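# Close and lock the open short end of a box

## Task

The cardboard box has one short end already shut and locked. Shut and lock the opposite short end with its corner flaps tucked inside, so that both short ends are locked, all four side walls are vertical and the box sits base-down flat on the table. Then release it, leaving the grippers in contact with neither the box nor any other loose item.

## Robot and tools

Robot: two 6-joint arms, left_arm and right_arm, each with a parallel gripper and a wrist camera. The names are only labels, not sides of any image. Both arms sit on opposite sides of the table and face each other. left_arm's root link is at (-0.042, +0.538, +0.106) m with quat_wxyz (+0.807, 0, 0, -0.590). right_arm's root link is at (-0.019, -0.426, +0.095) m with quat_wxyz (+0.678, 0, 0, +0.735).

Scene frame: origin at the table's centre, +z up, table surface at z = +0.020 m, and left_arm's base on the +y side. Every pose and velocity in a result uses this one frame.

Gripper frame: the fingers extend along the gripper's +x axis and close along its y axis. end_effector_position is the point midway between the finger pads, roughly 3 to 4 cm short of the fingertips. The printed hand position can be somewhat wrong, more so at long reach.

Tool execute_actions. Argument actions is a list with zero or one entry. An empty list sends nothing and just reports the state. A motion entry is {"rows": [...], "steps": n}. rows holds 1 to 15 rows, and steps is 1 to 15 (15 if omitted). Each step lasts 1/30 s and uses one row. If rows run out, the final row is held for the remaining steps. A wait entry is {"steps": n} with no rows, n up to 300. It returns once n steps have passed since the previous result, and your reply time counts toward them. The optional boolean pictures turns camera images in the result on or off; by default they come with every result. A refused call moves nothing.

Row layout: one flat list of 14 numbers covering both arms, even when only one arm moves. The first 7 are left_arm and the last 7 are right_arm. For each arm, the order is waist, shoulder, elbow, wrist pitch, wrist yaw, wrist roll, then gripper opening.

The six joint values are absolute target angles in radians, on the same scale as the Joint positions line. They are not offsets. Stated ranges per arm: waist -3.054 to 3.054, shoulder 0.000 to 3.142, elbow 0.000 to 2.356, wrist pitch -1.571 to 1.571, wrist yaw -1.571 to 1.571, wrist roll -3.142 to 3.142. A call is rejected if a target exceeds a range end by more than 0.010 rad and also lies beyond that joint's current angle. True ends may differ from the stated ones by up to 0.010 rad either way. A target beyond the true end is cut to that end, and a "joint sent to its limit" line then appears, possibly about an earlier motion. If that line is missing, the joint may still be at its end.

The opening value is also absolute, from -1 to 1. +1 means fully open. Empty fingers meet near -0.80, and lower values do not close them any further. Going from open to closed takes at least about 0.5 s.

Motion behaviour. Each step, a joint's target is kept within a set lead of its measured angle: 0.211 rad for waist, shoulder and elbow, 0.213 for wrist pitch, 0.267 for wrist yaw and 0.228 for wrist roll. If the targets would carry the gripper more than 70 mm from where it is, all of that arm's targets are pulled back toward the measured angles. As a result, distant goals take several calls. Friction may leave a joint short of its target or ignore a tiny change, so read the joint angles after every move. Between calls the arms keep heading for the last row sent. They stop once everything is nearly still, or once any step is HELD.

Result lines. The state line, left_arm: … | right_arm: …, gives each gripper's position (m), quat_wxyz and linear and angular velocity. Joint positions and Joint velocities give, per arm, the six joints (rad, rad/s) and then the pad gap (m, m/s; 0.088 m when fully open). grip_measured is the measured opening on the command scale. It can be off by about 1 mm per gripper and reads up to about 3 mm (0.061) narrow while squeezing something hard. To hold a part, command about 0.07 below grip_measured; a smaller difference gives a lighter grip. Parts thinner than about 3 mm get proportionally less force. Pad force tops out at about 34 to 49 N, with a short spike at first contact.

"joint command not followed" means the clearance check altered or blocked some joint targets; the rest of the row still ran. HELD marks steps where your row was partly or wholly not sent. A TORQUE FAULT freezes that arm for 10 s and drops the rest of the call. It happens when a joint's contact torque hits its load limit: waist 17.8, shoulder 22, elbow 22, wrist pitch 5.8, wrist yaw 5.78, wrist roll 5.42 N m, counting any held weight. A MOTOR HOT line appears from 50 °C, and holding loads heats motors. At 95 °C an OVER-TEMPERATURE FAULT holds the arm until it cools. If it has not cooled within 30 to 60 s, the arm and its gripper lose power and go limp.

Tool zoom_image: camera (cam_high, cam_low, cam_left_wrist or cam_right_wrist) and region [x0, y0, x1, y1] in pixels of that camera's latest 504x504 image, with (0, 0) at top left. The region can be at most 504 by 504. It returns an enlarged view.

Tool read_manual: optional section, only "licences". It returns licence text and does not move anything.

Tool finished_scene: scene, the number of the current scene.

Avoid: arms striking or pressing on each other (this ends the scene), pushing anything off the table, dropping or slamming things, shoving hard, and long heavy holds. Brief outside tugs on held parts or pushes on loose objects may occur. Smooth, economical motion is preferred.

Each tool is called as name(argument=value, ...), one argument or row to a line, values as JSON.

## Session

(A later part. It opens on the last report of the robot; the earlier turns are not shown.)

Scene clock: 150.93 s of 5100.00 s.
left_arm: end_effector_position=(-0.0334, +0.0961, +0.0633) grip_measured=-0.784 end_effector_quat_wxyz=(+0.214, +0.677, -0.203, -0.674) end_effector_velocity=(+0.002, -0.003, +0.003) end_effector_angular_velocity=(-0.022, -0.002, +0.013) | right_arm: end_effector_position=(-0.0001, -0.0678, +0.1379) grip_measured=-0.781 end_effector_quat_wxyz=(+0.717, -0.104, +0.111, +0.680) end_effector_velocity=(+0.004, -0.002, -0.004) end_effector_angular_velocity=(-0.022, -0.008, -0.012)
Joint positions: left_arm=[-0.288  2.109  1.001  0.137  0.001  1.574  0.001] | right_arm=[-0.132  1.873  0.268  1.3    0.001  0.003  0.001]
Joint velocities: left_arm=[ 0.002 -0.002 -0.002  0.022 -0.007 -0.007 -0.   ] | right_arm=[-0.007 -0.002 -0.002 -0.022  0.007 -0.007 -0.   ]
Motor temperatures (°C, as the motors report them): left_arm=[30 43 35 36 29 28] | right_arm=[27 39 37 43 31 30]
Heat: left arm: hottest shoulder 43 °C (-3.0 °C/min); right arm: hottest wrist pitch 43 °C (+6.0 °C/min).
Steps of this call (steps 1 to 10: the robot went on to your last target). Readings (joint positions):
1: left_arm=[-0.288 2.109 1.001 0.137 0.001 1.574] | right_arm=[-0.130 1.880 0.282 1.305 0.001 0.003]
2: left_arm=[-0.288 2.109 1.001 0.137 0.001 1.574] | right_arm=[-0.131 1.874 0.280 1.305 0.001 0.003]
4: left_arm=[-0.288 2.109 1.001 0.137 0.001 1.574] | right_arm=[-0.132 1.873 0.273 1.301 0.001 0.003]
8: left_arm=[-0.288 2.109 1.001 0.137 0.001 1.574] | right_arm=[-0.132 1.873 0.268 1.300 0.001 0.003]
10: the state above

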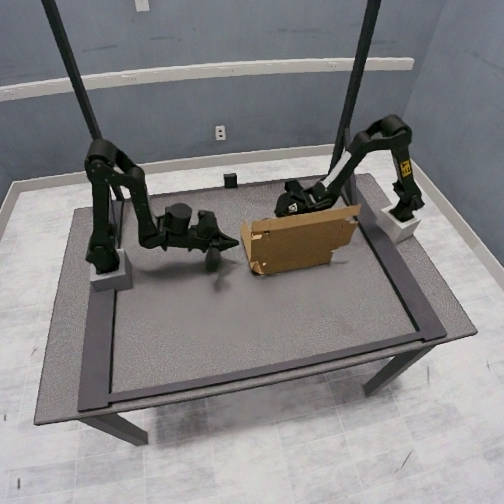

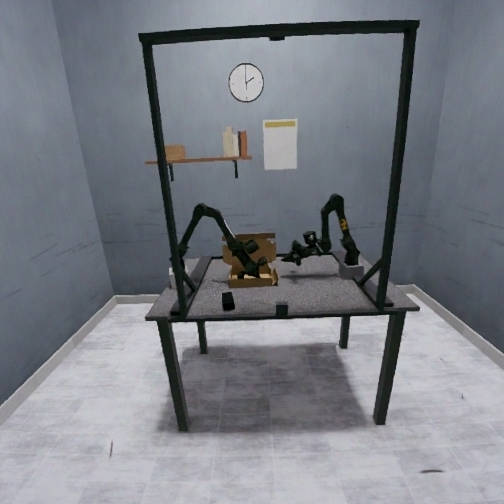

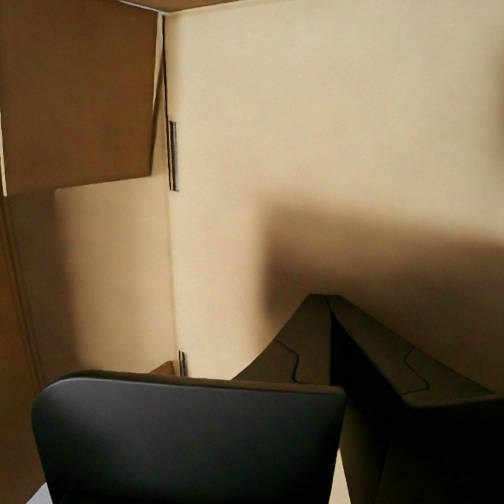

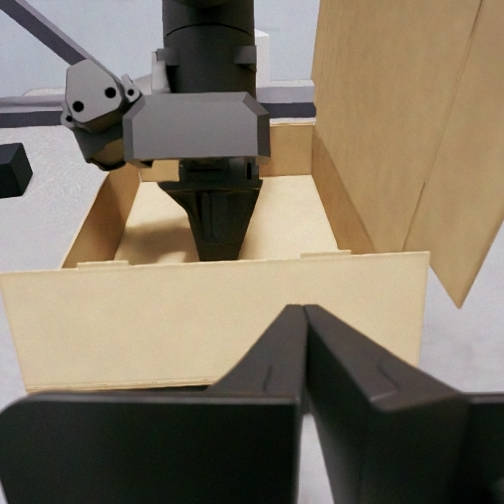

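execute_actions(
  actions=[
    {"rows": [[-0.29,2.136,0.992,0.131,0,1.571,-0.8,-0.11,1.91,0.28,1.29,0,0,-0.8],[-0.29,2.136,0.992,0.131,0,1.571,-0.8,-0.09,1.95,0.295,1.275,0,0,-0.8],[-0.29,2.136,0.992,0.131,0,1.571,-0.8,-0.07,1.99,0.31,1.262,0,0,-0.8],[-0.29,2.136,0.992,0.131,0,1.571,-0.8,-0.05,2.035,0.328,1.25,0,0,-0.8],[-0.29,2.136,0.992,0.131,0,1.571,-0.8,-0.03,2.082,0.346,1.236,0,0,-0.8],[-0.29,2.136,0.992,0.131,0,1.571,-0.8,-0.025,2.082,0.346,1.236,0,0,-0.8],[-0.29,2.136,0.992,0.131,0,1.571,-0.8,-0.025,2.082,0.346,1.236,0,0,-0.8],[-0.29,2.136,0.992,0.131,0,1.571,-0.8,-0.025,2.088,0.375,1.213,0,0,-0.8],[-0.29,2.136,0.992,0.131,0,1.571,-0.8,-0.025,2.094,0.403,1.19,0,0,-0.8],[-0.29,2.136,0.992,0.131,0,1.571,-0.8,-0.025,2.1,0.431,1.167,0,0,-0.8],[-0.29,2.136,0.992,0.131,0,1.571,-0.8,-0.025,2.105,0.46,1.145,0,0,-0.8],[-0.29,2.136,0.992,0.131,0,1.571,-0.8,-0.025,2.111,0.488,1.122,0,0,-0.8]], "steps": 15},
  ],
  pictures=false,
)

execute_actions(
  actions=[
    {"rows": [[-0.29,2.136,0.992,0.131,0,1.571,-0.8,-0.025,2.114,0.503,1.112,0,0,-0.8],[-0.29,2.136,0.992,0.131,0,1.571,-0.8,-0.025,2.117,0.518,1.102,0,0,-0.8],[-0.29,2.136,0.992,0.131,0,1.571,-0.8,-0.025,2.12,0.533,1.092,0,0,-0.8],[-0.29,2.136,0.992,0.131,0,1.571,-0.8,-0.025,2.123,0.548,1.082,0,0,-0.8],[-0.29,2.136,0.992,0.131,0,1.571,-0.8,-0.025,2.127,0.563,1.072,0,0,-0.8],[-0.29,2.136,0.992,0.131,0,1.571,-0.8,-0.025,2.131,0.578,1.062,0,0,-0.8],[-0.29,2.136,0.992,0.131,0,1.571,-0.8,-0.025,2.135,0.593,1.052,0,0,-0.8],[-0.29,2.136,0.992,0.131,0,1.571,-0.8,-0.025,2.139,0.608,1.042,0,0,-0.8],[-0.29,2.136,0.992,0.131,0,1.571,-0.8,-0.025,2.143,0.622,1.032,0,0,-0.8],[-0.29,2.136,0.992,0.131,0,1.571,-0.8,-0.025,2.146,0.635,1.022,0,0,-0.8]], "steps": 15},
  ],
)

zoom_image(
  camera="cam_low",
  region=[200, 220, 330, 300],
)

Scene clock: 159.27 s of 5100.00 s.
left_arm: end_effector_position=(-0.0333, +0.0965, +0.0627) grip_measured=-0.784 end_effector_quat_wxyz=(+0.213, +0.678, -0.203, -0.674) end_effector_velocity=(-0.002, +0.001, +0.001) end_effector_angular_velocity=(+0.002, -0.002, +0.003) | right_arm: end_effector_position=(-0.0388, -0.0364, +0.0759) grip_measured=-0.781 end_effector_quat_wxyz=(+0.668, -0.175, +0.168, +0.703) end_effector_velocity=(-0.007, +0.023, -0.006) end_effector_angular_velocity=(-0.061, -0.006, +0.022)
Joint positions: left_arm=[-0.288  2.111  1.001  0.136  0.     1.574  0.001] | right_arm=[-0.029  2.095  0.464  1.141  0.001  0.003  0.001]
Joint velocities: left_arm=[-0.007 -0.007 -0.002 -0.007 -0.007 -0.007 -0.   ] | right_arm=[ 0.012 -0.002  0.12  -0.183 -0.007 -0.007 -0.   ]
Motor temperatures (°C, as the motors report them): left_arm=[30 43 35 36 29 28] | right_arm=[27 39 36 42 31 30]
Heat: left arm: hottest shoulder 43 °C (-4.0 °C/min); right arm: hottest wrist pitch 42 °C (+5.0 °C/min).
Steps of this call (steps 1 to 30: the robot went on to your last target; steps 31 to 110: nothing new was sent; then 4.17 s passed at rest; steps 111 to 125: all 15 steps of this action). Readings (joint positions):
111: left_arm=[-0.288 2.110 1.001 0.137 0.000 1.574] | right_arm=[-0.131 1.875 0.268 1.300 0.001 0.003]
112: left_arm=[-0.288 2.110 1.001 0.137 0.000 1.574] | right_arm=[-0.126 1.884 0.271 1.300 0.001 0.003]
114: left_arm=[-0.288 2.111 1.001 0.137 0.000 1.574] | right_arm=[-0.101 1.932 0.291 1.283 0.001 0.003]
118: left_arm=[-0.288 2.111 1.001 0.137 0.000 1.574] | right_arm=[-0.039 2.051 0.332 1.237 0.001 0.003]
125: the state above

Scene clock: 159.77 s of 5100.00 s.
left_arm: end_effector_position=(-0.0336, +0.0971, +0.0622) grip_measured=-0.784 end_effector_quat_wxyz=(+0.212, +0.678, -0.202, -0.674) end_effector_velocity=(-0.002, +0.003, -0.001) end_effector_angular_velocity=(+0.017, +0.007, +0.015) | right_arm: end_effector_position=(-0.0406, -0.0079, +0.0686) grip_measured=-0.781 end_effector_quat_wxyz=(+0.665, -0.187, +0.179, +0.700) end_effector_velocity=(-0.003, +0.025, +0.009) end_effector_angular_velocity=(+0.028, -0.014, +0.020)
Joint positions: left_arm=[-0.289  2.111  1.001  0.133  0.     1.574  0.001] | right_arm=[-0.028  2.139  0.598  1.017  0.001  0.003  0.001]
Joint velocities: left_arm=[-0.007 -0.002  0.002 -0.022 -0.007 -0.022 -0.   ] | right_arm=[ 0.002  0.012  0.09  -0.051 -0.007 -0.022 -0.   ]
Motor temperatures (°C, as the motors report them): left_arm=[30 43 35 36 29 28] | right_arm=[27 39 36 42 31 30]
Heat: left arm: hottest shoulder 43 °C (-4.1 °C/min); right arm: hottest wrist pitch 42 °C (+5.1 °C/min).
Steps of this call (steps 1 to 15: all 15 steps of this action). Readings (joint positions):
1: left_arm=[-0.288 2.111 1.001 0.135 0.000 1.574] | right_arm=[-0.029 2.095 0.467 1.136 0.001 0.003]
2: left_arm=[-0.288 2.111 1.001 0.135 0.000 1.574] | right_arm=[-0.029 2.098 0.474 1.123 0.001 0.003]
4: left_arm=[-0.288 2.111 1.001 0.135 0.000 1.574] | right_arm=[-0.029 2.107 0.498 1.102 0.001 0.003]
8: left_arm=[-0.289 2.111 1.001 0.135 0.000 1.574] | right_arm=[-0.028 2.123 0.539 1.057 0.001 0.003]
15: the state above

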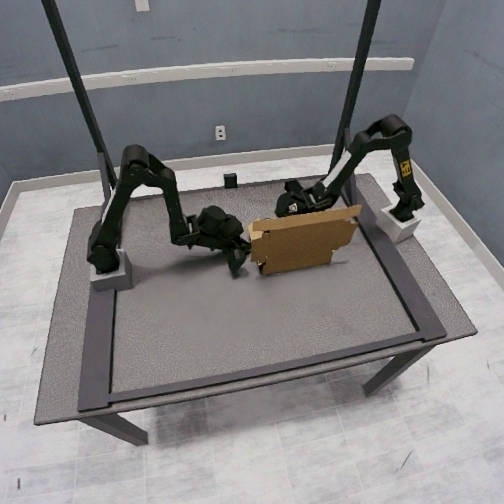

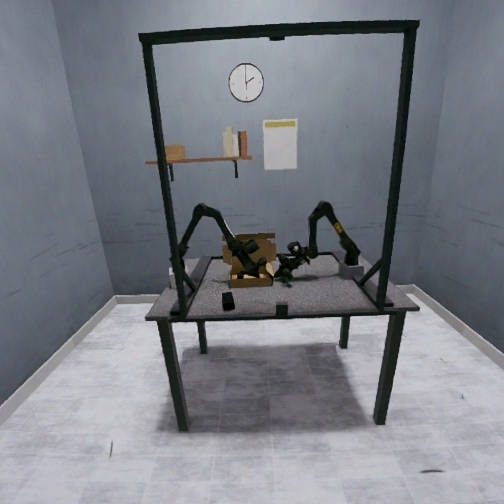

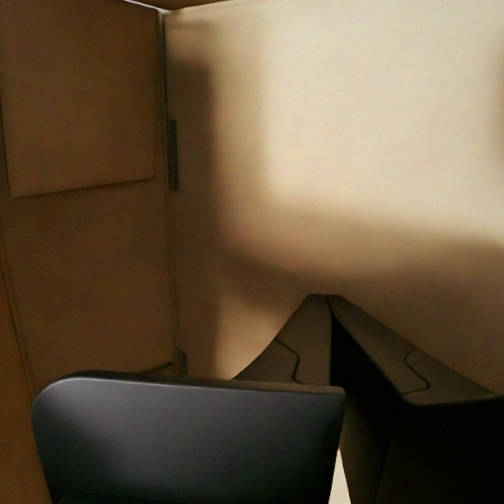

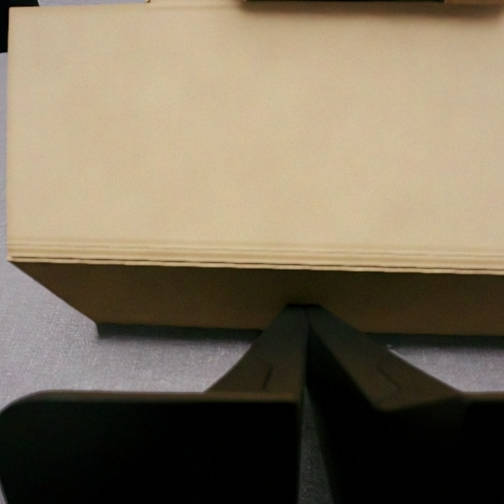

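Region (200, 220, 330, 300) of cam_low's 504x504 image, scaled by 3.877, with more detail than that image has; it fills the top 310 rows of this view, and the rest is white.

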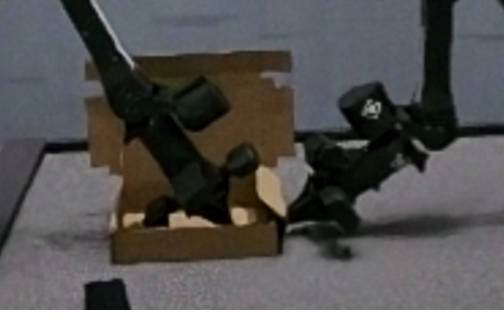

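execute_actions(
  actions=[
    {"rows": [[-0.29,2.136,0.992,0.131,0,1.571,-0.8,-0.025,2.15,0.648,1.014,0,0,-0.8]], "steps": 10},
  ],
)

zoom_image(
  camera="cam_low",
  region=[220, 230, 320, 300],
)

Scene clock: 162.20 s of 5100.00 s.
left_arm: end_effector_position=(-0.0336, +0.0971, +0.0622) grip_measured=-0.784 end_effector_quat_wxyz=(+0.212, +0.678, -0.202, -0.674) end_effector_velocity=(-0.004, +0.002, -0.001) end_effector_angular_velocity=(+0.007, +0.031, +0.003) | right_arm: end_effector_position=(-0.0408, -0.0031, +0.0698) grip_measured=-0.781 end_effector_quat_wxyz=(+0.666, -0.186, +0.178, +0.701) end_effector_velocity=(+0.000, -0.001, -0.001) end_effector_angular_velocity=(-0.007, -0.003, +0.008)
Joint positions: left_arm=[-0.289  2.111  1.001  0.133  0.     1.574  0.001] | right_arm=[-0.028  2.143  0.616  1.006  0.001  0.003  0.001]
Joint velocities: left_arm=[-0.002 -0.002 -0.002 -0.007  0.022 -0.022 -0.   ] | right_arm=[-0.002 -0.002 -0.002 -0.007 -0.007 -0.007 -0.   ]
Motor temperatures (°C, as the motors report them): left_arm=[30 42 35 36 29 28] | right_arm=[27 39 36 43 31 30]
Heat: left arm: hottest shoulder 42 °C (-5.0 °C/min); right arm: hottest wrist pitch 43 °C (+6.0 °C/min).
Steps of this call (steps 1 to 15: the robot went on to your last target; steps 16 to 63: nothing new was sent; steps 64 to 73: all 10 steps of this action). Readings (joint positions):
64: left_arm=[-0.289 2.111 1.001 0.133 0.000 1.574] | right_arm=[-0.028 2.140 0.604 1.013 0.001 0.003]
65: left_arm=[-0.289 2.111 1.001 0.133 0.000 1.574] | right_arm=[-0.028 2.140 0.607 1.011 0.001 0.003]
67: left_arm=[-0.289 2.111 1.001 0.133 0.000 1.574] | right_arm=[-0.028 2.142 0.613 1.008 0.001 0.003]
71: left_arm=[-0.289 2.111 1.001 0.133 0.000 1.574] | right_arm=[-0.028 2.143 0.616 1.007 0.001 0.003]
73: the state above

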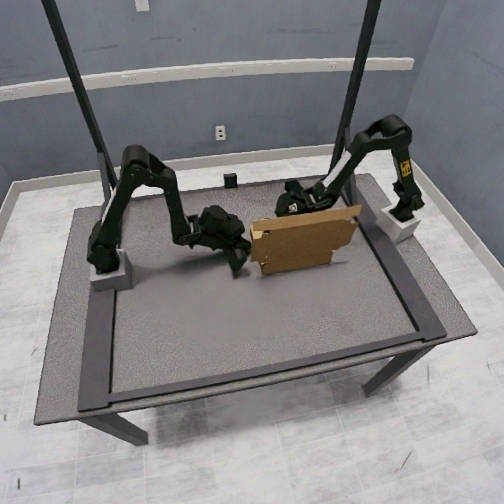

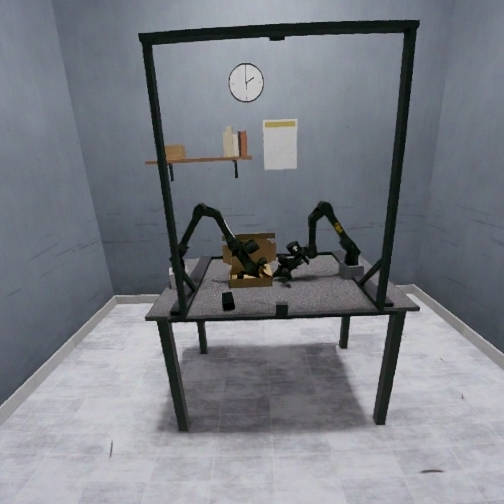

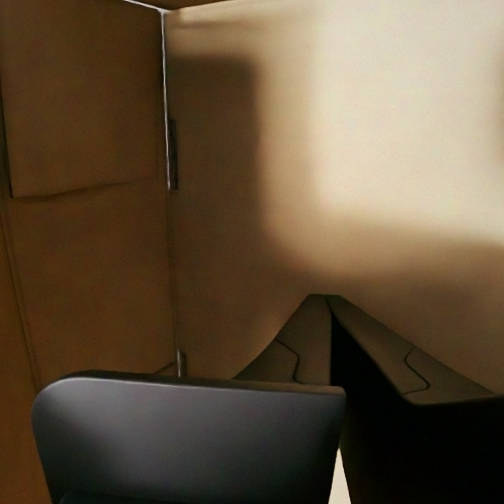

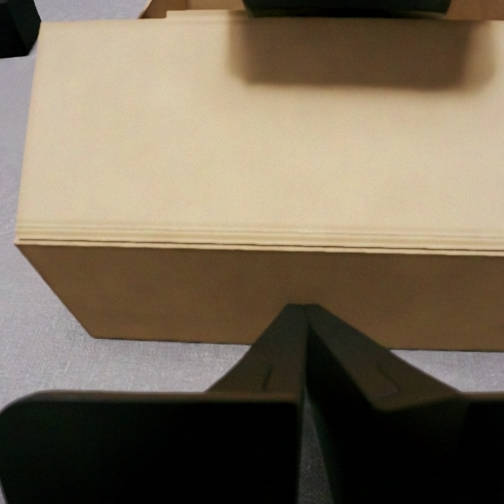

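Region (220, 230, 320, 300) of cam_low's 504x504 image, scaled by 5.040, with more detail than that image has; it fills the top 353 rows of this view, and the rest is white.

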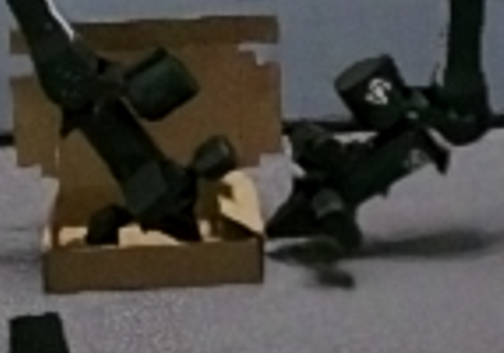

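execute_actions(
  actions=[
    {"rows": [[-0.29,2.136,0.992,0.131,0,1.571,-0.8,-0.025,2.138,0.585,1.035,0,0,-0.8],[-0.29,2.136,0.992,0.131,0,1.571,-0.8,-0.025,2.135,0.56,1.06,0,0,-0.4],[-0.29,2.136,0.992,0.131,0,1.571,-0.8,-0.025,2.165,0.553,1.12,0,0,0],[-0.29,2.136,0.992,0.131,0,1.571,-0.8,-0.025,2.2,0.546,1.185,0,0,0.5],[-0.29,2.136,0.992,0.131,0,1.571,-0.8,-0.025,2.235,0.539,1.25,0,0,1],[-0.29,2.136,0.992,0.131,0,1.571,-0.8,-0.025,2.265,0.533,1.32,0,0,1],[-0.29,2.136,0.992,0.131,0,1.571,-0.8,-0.025,2.295,0.527,1.39,0,0,1],[-0.29,2.136,0.992,0.131,0,1.571,-0.8,-0.025,2.325,0.521,1.454,0,0,1]], "steps": 15},
  ],
  pictures=false,
)

execute_actions(
  actions=[
    {"rows": [[-0.29,2.136,0.992,0.131,0,1.571,-0.8,-0.025,2.325,0.535,1.442,0,0,1],[-0.29,2.136,0.992,0.131,0,1.571,-0.8,-0.025,2.326,0.55,1.43,0,0,1],[-0.29,2.136,0.992,0.131,0,1.571,-0.8,-0.025,2.326,0.565,1.418,0,0,1],[-0.29,2.136,0.992,0.131,0,1.571,-0.8,-0.025,2.327,0.58,1.406,0,0,1],[-0.29,2.136,0.992,0.131,0,1.571,-0.8,-0.025,2.327,0.59,1.4,0,0,1]], "steps": 12},
  ],
)

zoom_image(
  camera="cam_low",
  region=[220, 230, 320, 300],
)

Scene clock: 170.73 s of 5100.00 s.
left_arm: end_effector_position=(-0.0333, +0.0970, +0.0623) grip_measured=-0.784 end_effector_quat_wxyz=(+0.212, +0.679, -0.202, -0.673) end_effector_velocity=(+0.000, -0.006, +0.006) end_effector_angular_velocity=(-0.032, -0.011, -0.004) | right_arm: end_effector_position=(-0.0414, -0.0163, +0.0674) grip_measured=+0.791 end_effector_quat_wxyz=(+0.677, -0.123, +0.119, +0.716) end_effector_velocity=(-0.003, +0.011, +0.032) end_effector_angular_velocity=(+0.154, +0.009, +0.021)
Joint positions: left_arm=[-0.289  2.111  1.001  0.133 -0.001  1.574  0.001] | right_arm=[-0.026  2.312  0.526  1.442 -0.002  0.003  0.078]
Joint velocities: left_arm=[-0.002 -0.007  0.002  0.022 -0.007  0.007 -0.   ] | right_arm=[-0.002 -0.002 -0.002  0.154 -0.022 -0.007  0.174]
Motor temperatures (°C, as the motors report them): left_arm=[30 42 35 36 29 28] | right_arm=[27 39 37 43 31 30]
Heat: left arm: hottest shoulder 42 °C (-5.1 °C/min); right arm: hottest wrist pitch 43 °C (+3.0 °C/min).
Steps of this call (steps 1 to 15: the robot went on to your last target; steps 16 to 90: nothing new was sent; then 5.03 s passed at rest; steps 91 to 105: all 15 steps of this action). Readings (joint positions):
91: left_arm=[-0.289 2.111 1.001 0.133 0.000 1.574] | right_arm=[-0.028 2.143 0.614 1.007 0.001 0.003]
92: left_arm=[-0.289 2.111 1.001 0.133 0.000 1.574] | right_arm=[-0.028 2.143 0.606 1.020 0.001 0.003]
94: left_arm=[-0.289 2.111 1.001 0.133 0.000 1.574] | right_arm=[-0.028 2.149 0.582 1.081 0.001 0.003]
98: left_arm=[-0.289 2.111 1.001 0.133 -0.001 1.574] | right_arm=[-0.026 2.240 0.548 1.296 -0.002 0.003]
105: the state above

Scene clock: 171.13 s of 5100.00 s.
left_arm: end_effector_position=(-0.0331, +0.0970, +0.0623) grip_measured=-0.784 end_effector_quat_wxyz=(+0.213, +0.679, -0.202, -0.673) end_effector_velocity=(-0.004, +0.004, -0.002) end_effector_angular_velocity=(+0.012, +0.010, -0.005) | right_arm: end_effector_position=(-0.0414, -0.0060, +0.0672) grip_measured=+1.000 end_effector_quat_wxyz=(+0.678, -0.123, +0.119, +0.715) end_effector_velocity=(-0.002, -0.000, +0.001) end_effector_angular_velocity=(-0.003, +0.009, +0.007)
Joint positions: left_arm=[-0.288  2.111  1.001  0.133 -0.001  1.574  0.001] | right_arm=[-0.026  2.315  0.568  1.404  0.002  0.003  0.088]
Joint velocities: left_arm=[-0.007 -0.002 -0.007 -0.007  0.007 -0.007 -0.   ] | right_arm=[ 0.002 -0.007 -0.002 -0.007 -0.007  0.007  0.   ]
Motor temperatures (°C, as the motors report them): left_arm=[30 42 35 36 29 28] | right_arm=[27 39 37 43 31 30]
Heat: left arm: hottest shoulder 42 °C (-5.0 °C/min); right arm: hottest wrist pitch 43 °C (+3.0 °C/min).
Steps of this call (steps 1 to 12: all 12 steps of this action). Readings (joint positions):
1: left_arm=[-0.289 2.111 1.001 0.133 -0.001 1.574] | right_arm=[-0.026 2.312 0.526 1.445 -0.002 0.003]
2: left_arm=[-0.289 2.111 1.001 0.133 -0.001 1.574] | right_arm=[-0.026 2.312 0.528 1.445 -0.002 0.003]
4: left_arm=[-0.289 2.111 1.001 0.133 -0.001 1.574] | right_arm=[-0.026 2.314 0.541 1.429 -0.002 0.003]
8: left_arm=[-0.288 2.111 1.001 0.133 -0.001 1.574] | right_arm=[-0.026 2.315 0.564 1.409 0.002 0.003]
12: the state above

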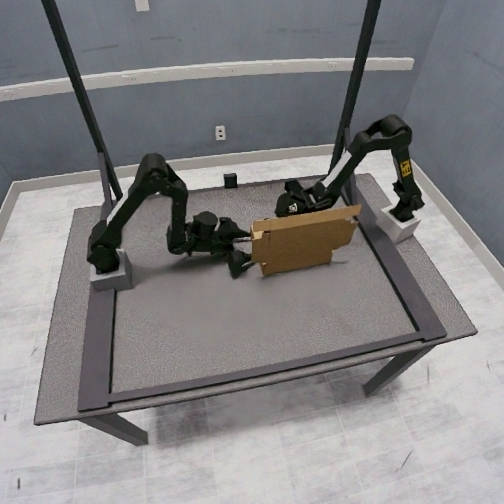

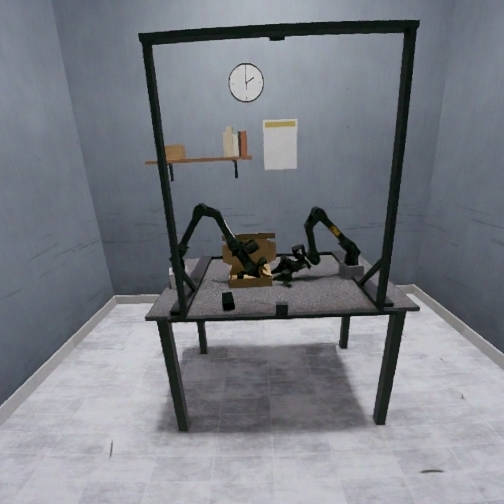

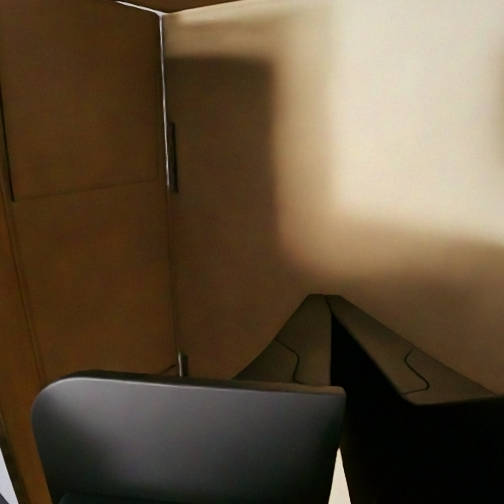

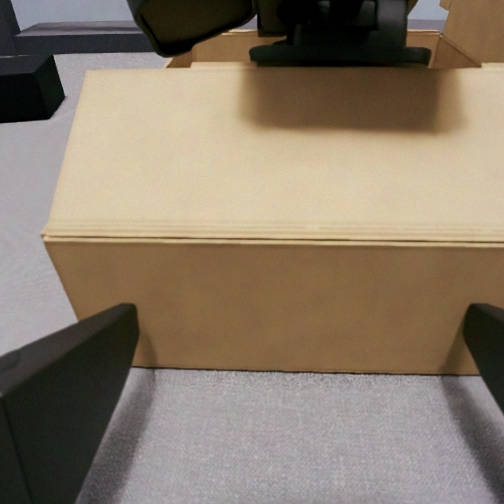

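Region (220, 230, 320, 300) of cam_low's 504x504 image, scaled by 5.040, with more detail than that image has; it fills the top 353 rows of this view, and the rest is white.

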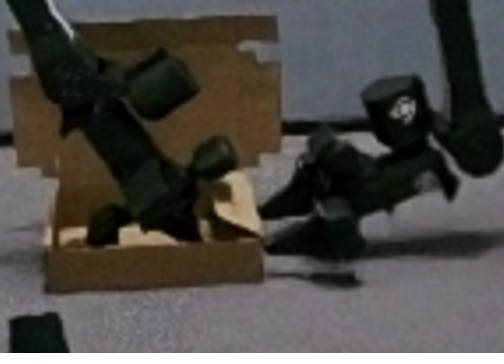

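execute_actions(
  actions=[
    {"rows": [[-0.29,2.09,1.0,0.09,0,1.571,-0.8,-0.025,2.32,0.575,1.404,0,0,1],[-0.29,2.05,1.012,0.03,0,1.571,-0.8,-0.025,2.32,0.575,1.404,0,0,1],[-0.29,2.01,1.028,-0.03,0,1.571,-0.8,-0.025,2.32,0.575,1.404,0,0,1],[-0.29,1.97,1.045,-0.09,0,1.571,-0.8,-0.025,2.32,0.575,1.404,0,0,1],[-0.29,1.93,1.062,-0.15,0,1.571,-0.8,-0.025,2.32,0.575,1.404,0,0,1],[-0.29,1.885,1.08,-0.205,0,1.571,-0.8,-0.025,2.32,0.575,1.404,0,0,1],[-0.29,1.84,1.098,-0.258,0,1.571,-0.8,-0.025,2.32,0.575,1.404,0,0,1],[-0.29,1.84,1.098,-0.258,0,1.571,-0.8,-0.025,2.32,0.575,1.404,0,0,1],[-0.29,1.84,1.098,-0.258,0,1.571,-0.8,-0.025,2.32,0.575,1.404,0,0,1],[-0.29,1.84,1.098,-0.258,0,1.571,-0.8,-0.025,2.32,0.575,1.404,0,0,1],[-0.29,1.865,1.13,-0.262,0,1.571,-0.8,-0.025,2.32,0.575,1.404,0,0,1],[-0.29,1.89,1.16,-0.266,0,1.571,-0.8,-0.025,2.32,0.575,1.404,0,0,1],[-0.29,1.917,1.19,-0.27,0,1.571,-0.8,-0.025,2.32,0.575,1.404,0,0,1],[-0.29,1.944,1.219,-0.275,0,1.571,-0.8,-0.025,2.32,0.575,1.404,0,0,1]], "steps": 15},
  ],
  pictures=false,
)

execute_actions(
  actions=[
    {"steps": 10},
  ],
)

zoom_image(
  camera="cam_low",
  region=[220, 220, 320, 300],
)

Scene clock: 180.03 s of 5100.00 s.
left_arm: end_effector_position=(-0.0331, +0.0868, +0.1646) grip_measured=-0.784 end_effector_quat_wxyz=(+0.214, +0.678, -0.203, -0.673) end_effector_velocity=(+0.003, -0.133, -0.021) end_effector_angular_velocity=(-0.046, -0.003, +0.008) | right_arm: end_effector_position=(-0.0415, -0.0052, +0.0677) grip_measured=+1.000 end_effector_quat_wxyz=(+0.678, -0.122, +0.118, +0.715) end_effector_velocity=(+0.000, -0.002, -0.003) end_effector_angular_velocity=(-0.011, -0.019, +0.012)
Joint positions: left_arm=[-0.289  1.892  1.177 -0.257 -0.001  1.574  0.001] | right_arm=[-0.026  2.315  0.57   1.404  0.002  0.003  0.088]
Joint velocities: left_arm=[-0.002  0.471  0.525 -0.007 -0.007 -0.007 -0.   ] | right_arm=[-0.002  0.002 -0.002 -0.007 -0.007 -0.022  0.   ]
Motor temperatures (°C, as the motors report them): left_arm=[30 42 35 36 29 28] | right_arm=[27 39 37 42 31 30]
Heat: left arm: hottest shoulder 42 °C (-4.0 °C/min); right arm: hottest wrist pitch 42 °C (+1.0 °C/min).
Steps of this call (steps 1 to 15: the robot went on to your last target; steps 16 to 90: nothing new was sent; then 5.40 s passed at rest; steps 91 to 105: all 15 steps of this action). Readings (joint positions):
91: left_arm=[-0.288 2.109 1.001 0.131 -0.001 1.574] | right_arm=[-0.026 2.315 0.568 1.404 0.002 0.003]
92: left_arm=[-0.288 2.101 1.003 0.114 -0.001 1.574] | right_arm=[-0.026 2.315 0.568 1.404 0.002 0.003]
94: left_arm=[-0.289 2.068 1.010 0.024 -0.001 1.574] | right_arm=[-0.026 2.315 0.570 1.404 0.002 0.003]
98: left_arm=[-0.289 1.942 1.045 -0.171 -0.001 1.574] | right_arm=[-0.026 2.315 0.570 1.404 0.002 0.003]
105: the state above

Scene clock: 180.37 s of 5100.00 s.
left_arm: end_effector_position=(-0.0330, +0.0827, +0.1553) grip_measured=-0.784 end_effector_quat_wxyz=(+0.205, +0.681, -0.194, -0.676) end_effector_velocity=(+0.000, -0.010, +0.013) end_effector_angular_velocity=(-0.032, -0.003, +0.008) | right_arm: end_effector_position=(-0.0415, -0.0052, +0.0677) grip_measured=+1.000 end_effector_quat_wxyz=(+0.678, -0.122, +0.118, +0.715) end_effector_velocity=(+0.000, -0.003, -0.002) end_effector_angular_velocity=(-0.012, -0.005, +0.007)
Joint positions: left_arm=[-0.289  1.932  1.207 -0.273 -0.001  1.574  0.001] | right_arm=[-0.026  2.315  0.57   1.404  0.002  0.003  0.088]
Joint velocities: left_arm=[-0.002 -0.002  0.037 -0.007 -0.007 -0.007  0.   ] | right_arm=[-0.002 -0.002 -0.007 -0.007 -0.007 -0.007  0.   ]
Motor temperatures (°C, as the motors report them): left_arm=[30 42 35 36 29 28] | right_arm=[27 39 37 42 31 30]
Heat: left arm: hottest shoulder 42 °C (-4.0 °C/min); right arm: hottest wrist pitch 42 °C (+1.0 °C/min).
Steps of this call (steps 1 to 10: the robot went on to your last target). Readings (joint positions):
1: left_arm=[-0.289 1.906 1.191 -0.259 -0.001 1.574] | right_arm=[-0.026 2.315 0.570 1.404 0.002 0.003]
2: left_arm=[-0.289 1.916 1.198 -0.265 -0.001 1.574] | right_arm=[-0.026 2.315 0.570 1.404 0.002 0.003]
4: left_arm=[-0.289 1.927 1.201 -0.271 -0.001 1.574] | right_arm=[-0.026 2.315 0.570 1.404 0.002 0.003]
8: left_arm=[-0.289 1.932 1.204 -0.273 -0.001 1.574] | right_arm=[-0.026 2.315 0.570 1.404 0.002 0.003]
10: the state above

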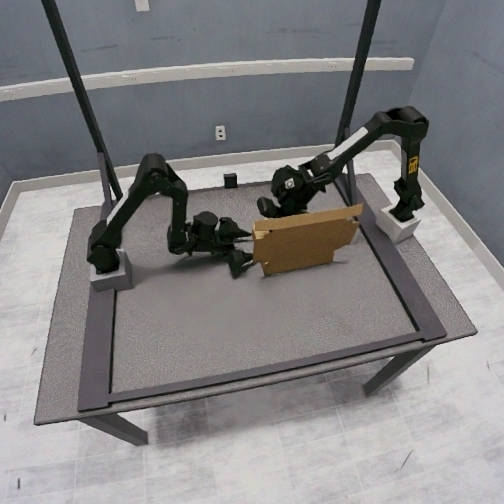

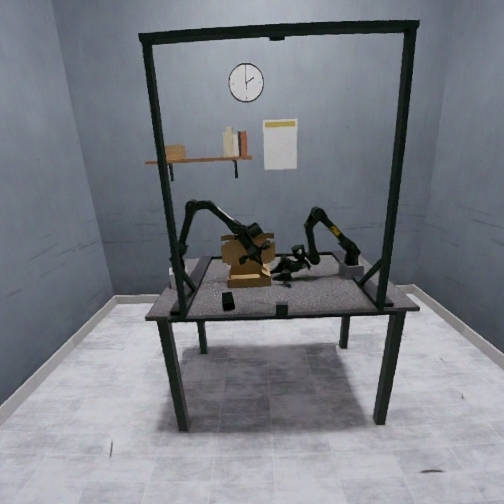

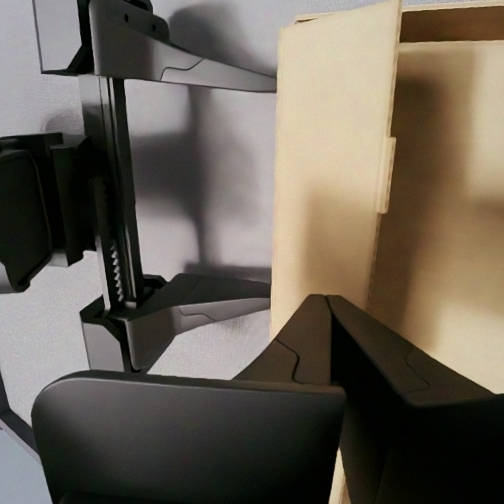

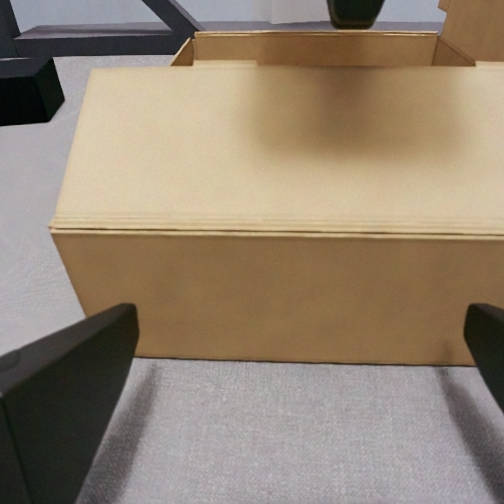

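Region (220, 220, 320, 300) of cam_low's 504x504 image, scaled by 5.040, with more detail than that image has; it fills the top 403 rows of this view, and the rest is white.

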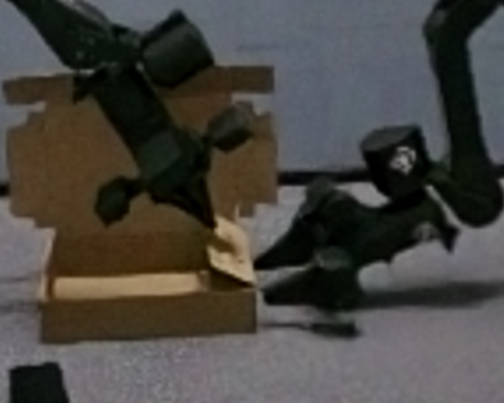

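execute_actions(
  actions=[
    {"rows": [[-0.29,1.955,1.225,-0.26,0,1.571,-0.8,-0.025,2.32,0.575,1.404,0,0,1],[-0.29,1.967,1.225,-0.243,0,1.571,-0.8,-0.025,2.32,0.575,1.404,0,0,1],[-0.29,1.979,1.22,-0.226,0,1.571,-0.8,-0.025,2.32,0.575,1.404,0,0,1],[-0.29,1.991,1.212,-0.208,0,1.571,-0.8,-0.025,2.32,0.575,1.404,0,0,1],[-0.29,2.003,1.203,-0.19,0,1.571,-0.8,-0.025,2.32,0.575,1.404,0,0,1],[-0.29,2.015,1.194,-0.172,0,1.571,-0.8,-0.025,2.32,0.575,1.404,0,0,1],[-0.29,2.027,1.185,-0.154,0,1.571,-0.8,-0.025,2.32,0.575,1.404,0,0,1],[-0.29,2.039,1.176,-0.137,0,1.571,-0.8,-0.025,2.32,0.575,1.404,0,0,1],[-0.29,2.052,1.167,-0.12,0,1.571,-0.8,-0.025,2.32,0.575,1.404,0,0,1]], "steps": 15},
  ],
)

zoom_image(
  camera="cam_low",
  region=[220, 220, 320, 300],
)

Scene clock: 184.10 s of 5100.00 s.
left_arm: end_effector_position=(-0.0328, +0.0727, +0.1174) grip_measured=-0.784 end_effector_quat_wxyz=(+0.210, +0.679, -0.199, -0.674) end_effector_velocity=(-0.000, +0.000, -0.002) end_effector_angular_velocity=(-0.007, +0.006, +0.020) | right_arm: end_effector_position=(-0.0415, -0.0052, +0.0677) grip_measured=+1.000 end_effector_quat_wxyz=(+0.678, -0.122, +0.118, +0.715) end_effector_velocity=(+0.002, -0.001, -0.001) end_effector_angular_velocity=(-0.007, -0.005, +0.002)
Joint positions: left_arm=[-0.289  2.037  1.178 -0.126 -0.001  1.574  0.001] | right_arm=[-0.026  2.315  0.57   1.404  0.002  0.003  0.088]
Joint velocities: left_arm=[-0.002  0.002 -0.012  0.022 -0.007 -0.022 -0.   ] | right_arm=[-0.007 -0.002 -0.002 -0.007 -0.007 -0.007  0.   ]
Motor temperatures (°C, as the motors report them): left_arm=[30 42 35 36 29 28] | right_arm=[27 39 36 42 31 30]
Heat: left arm: hottest shoulder 42 °C (-4.0 °C/min); right arm: hottest wrist pitch 42 °C (+2.0 °C/min).
Steps of this call (steps 1 to 30: the robot went on to your last target; steps 31 to 90: nothing new was sent; then 0.23 s passed at rest; steps 91 to 105: all 15 steps of this action). Readings (joint positions):
91: left_arm=[-0.289 1.933 1.209 -0.273 -0.001 1.574] | right_arm=[-0.026 2.315 0.570 1.404 0.002 0.003]
92: left_arm=[-0.289 1.936 1.210 -0.270 -0.001 1.574] | right_arm=[-0.026 2.315 0.570 1.404 0.002 0.003]
94: left_arm=[-0.289 1.950 1.212 -0.244 -0.001 1.574] | right_arm=[-0.026 2.315 0.570 1.404 0.002 0.003]
98: left_arm=[-0.289 1.993 1.205 -0.180 -0.001 1.574] | right_arm=[-0.026 2.315 0.570 1.404 0.002 0.003]
105: the state above

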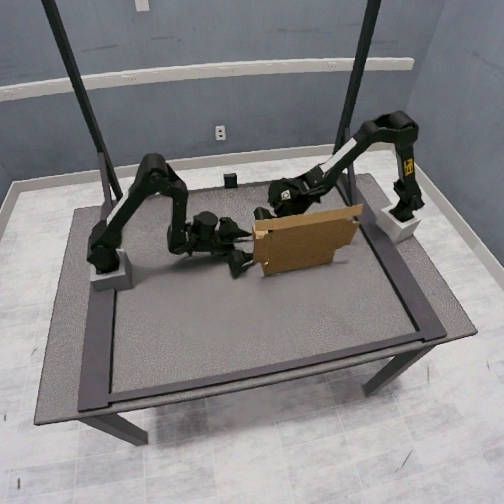

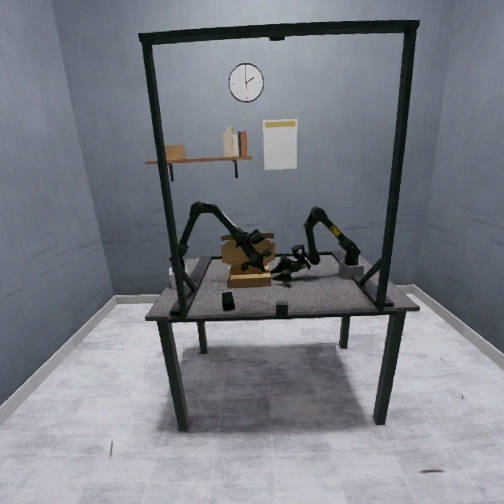

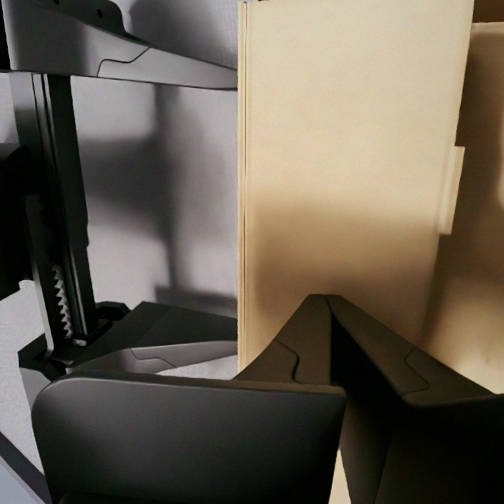

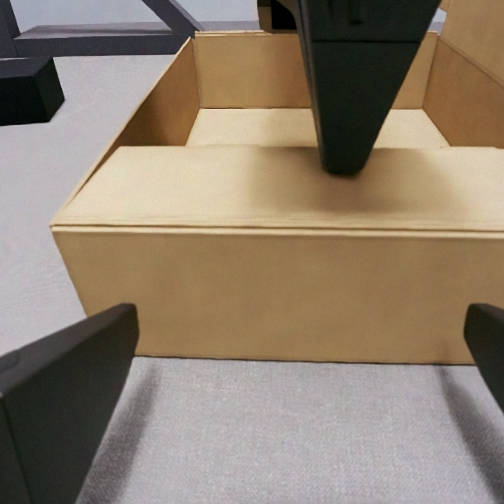

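Region (220, 220, 320, 300) of cam_low's 504x504 image, scaled by 5.040, with more detail than that image has; it fills the top 403 rows of this view, and the rest is white.

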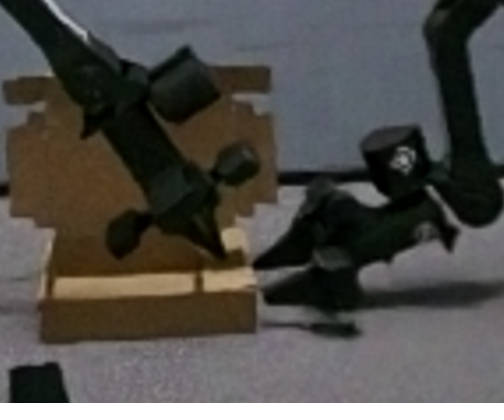

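execute_actions(
  actions=[
    {"rows": [[-0.29,2.057,1.16,-0.11,0,1.571,-0.8,-0.025,2.32,0.575,1.404,0,0,1],[-0.29,2.063,1.153,-0.098,0,1.571,-0.8,-0.025,2.32,0.575,1.404,0,0,1],[-0.29,2.069,1.146,-0.086,0,1.571,-0.8,-0.025,2.32,0.575,1.404,0,0,1],[-0.29,2.075,1.139,-0.074,0,1.571,-0.8,-0.025,2.32,0.575,1.404,0,0,1],[-0.29,2.081,1.132,-0.062,0,1.571,-0.8,-0.025,2.32,0.575,1.404,0,0,1],[-0.29,2.087,1.125,-0.05,0,1.571,-0.8,-0.025,2.32,0.575,1.404,0,0,1],[-0.29,2.093,1.118,-0.038,0,1.571,-0.8,-0.025,2.32,0.575,1.404,0,0,1],[-0.29,2.099,1.112,-0.025,0,1.571,-0.8,-0.025,2.32,0.575,1.404,0,0,1],[-0.29,2.105,1.108,-0.013,0,1.571,-0.8,-0.025,2.32,0.575,1.404,0,0,1]], "steps": 15},
  ],
)

zoom_image(
  camera="cam_low",
  region=[220, 220, 320, 300],
)

Scene clock: 187.67 s of 5100.00 s.
left_arm: end_effector_position=(-0.0329, +0.0767, +0.0914) grip_measured=-0.784 end_effector_quat_wxyz=(+0.212, +0.679, -0.201, -0.674) end_effector_velocity=(-0.002, +0.001, -0.004) end_effector_angular_velocity=(-0.002, -0.002, +0.003) | right_arm: end_effector_position=(-0.0415, -0.0052, +0.0677) grip_measured=+1.000 end_effector_quat_wxyz=(+0.678, -0.122, +0.118, +0.715) end_effector_velocity=(-0.002, -0.002, -0.003) end_effector_angular_velocity=(-0.012, -0.005, +0.012)
Joint positions: left_arm=[-0.289  2.085  1.122 -0.015 -0.001  1.574  0.001] | right_arm=[-0.026  2.315  0.57   1.404  0.002  0.003  0.088]
Joint velocities: left_arm=[-0.007  0.007 -0.012  0.022 -0.007 -0.007 -0.   ] | right_arm=[ 0.002  0.002 -0.002 -0.007 -0.007 -0.007  0.   ]
Motor temperatures (°C, as the motors report them): left_arm=[30 42 35 36 29 28] | right_arm=[27 39 36 41 31 30]
Heat: left arm: hottest shoulder 42 °C (-3.0 °C/min); right arm: hottest wrist pitch 41 °C (+0.0 °C/min).
Steps of this call (steps 1 to 15: the robot went on to your last target; steps 16 to 90: nothing new was sent; then 0.07 s passed at rest; steps 91 to 105: all 15 steps of this action). Readings (joint positions):
91: left_arm=[-0.289 2.037 1.176 -0.121 -0.001 1.574] | right_arm=[-0.026 2.315 0.570 1.404 0.002 0.003]
92: left_arm=[-0.289 2.038 1.173 -0.116 -0.001 1.574] | right_arm=[-0.026 2.315 0.570 1.404 0.002 0.003]
94: left_arm=[-0.289 2.043 1.165 -0.099 -0.001 1.574] | right_arm=[-0.026 2.315 0.570 1.404 0.002 0.003]
98: left_arm=[-0.289 2.063 1.145 -0.051 -0.001 1.574] | right_arm=[-0.026 2.315 0.570 1.404 0.002 0.003]
105: the state above

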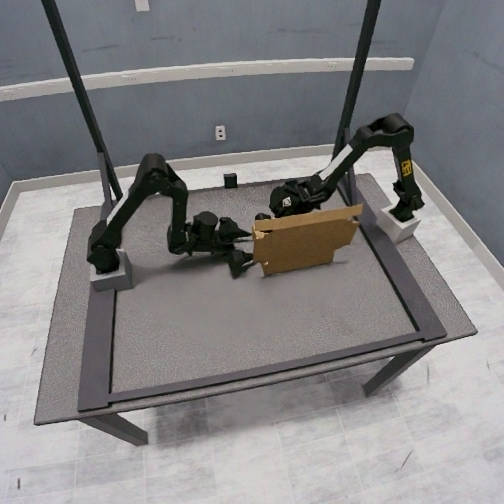

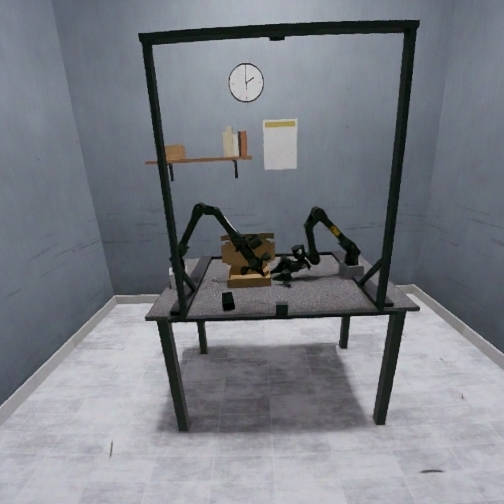

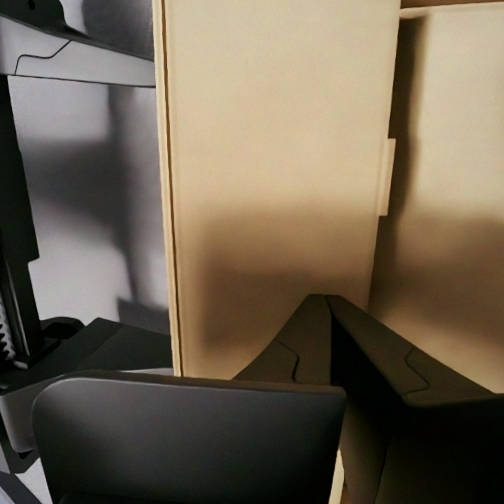

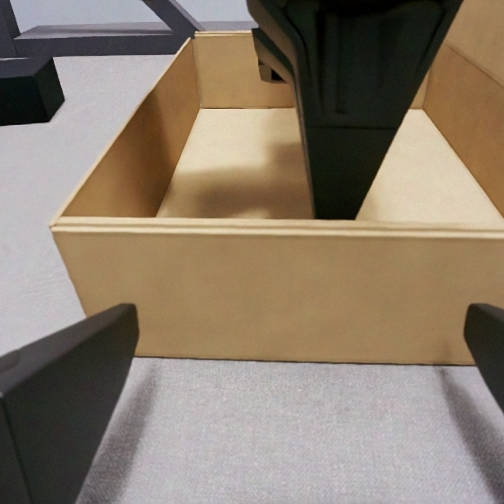

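Region (220, 220, 320, 300) of cam_low's 504x504 image, scaled by 5.040, with more detail than that image has; it fills the top 403 rows of this view, and the rest is white.

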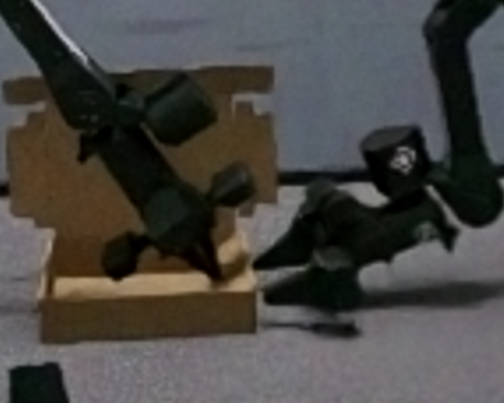

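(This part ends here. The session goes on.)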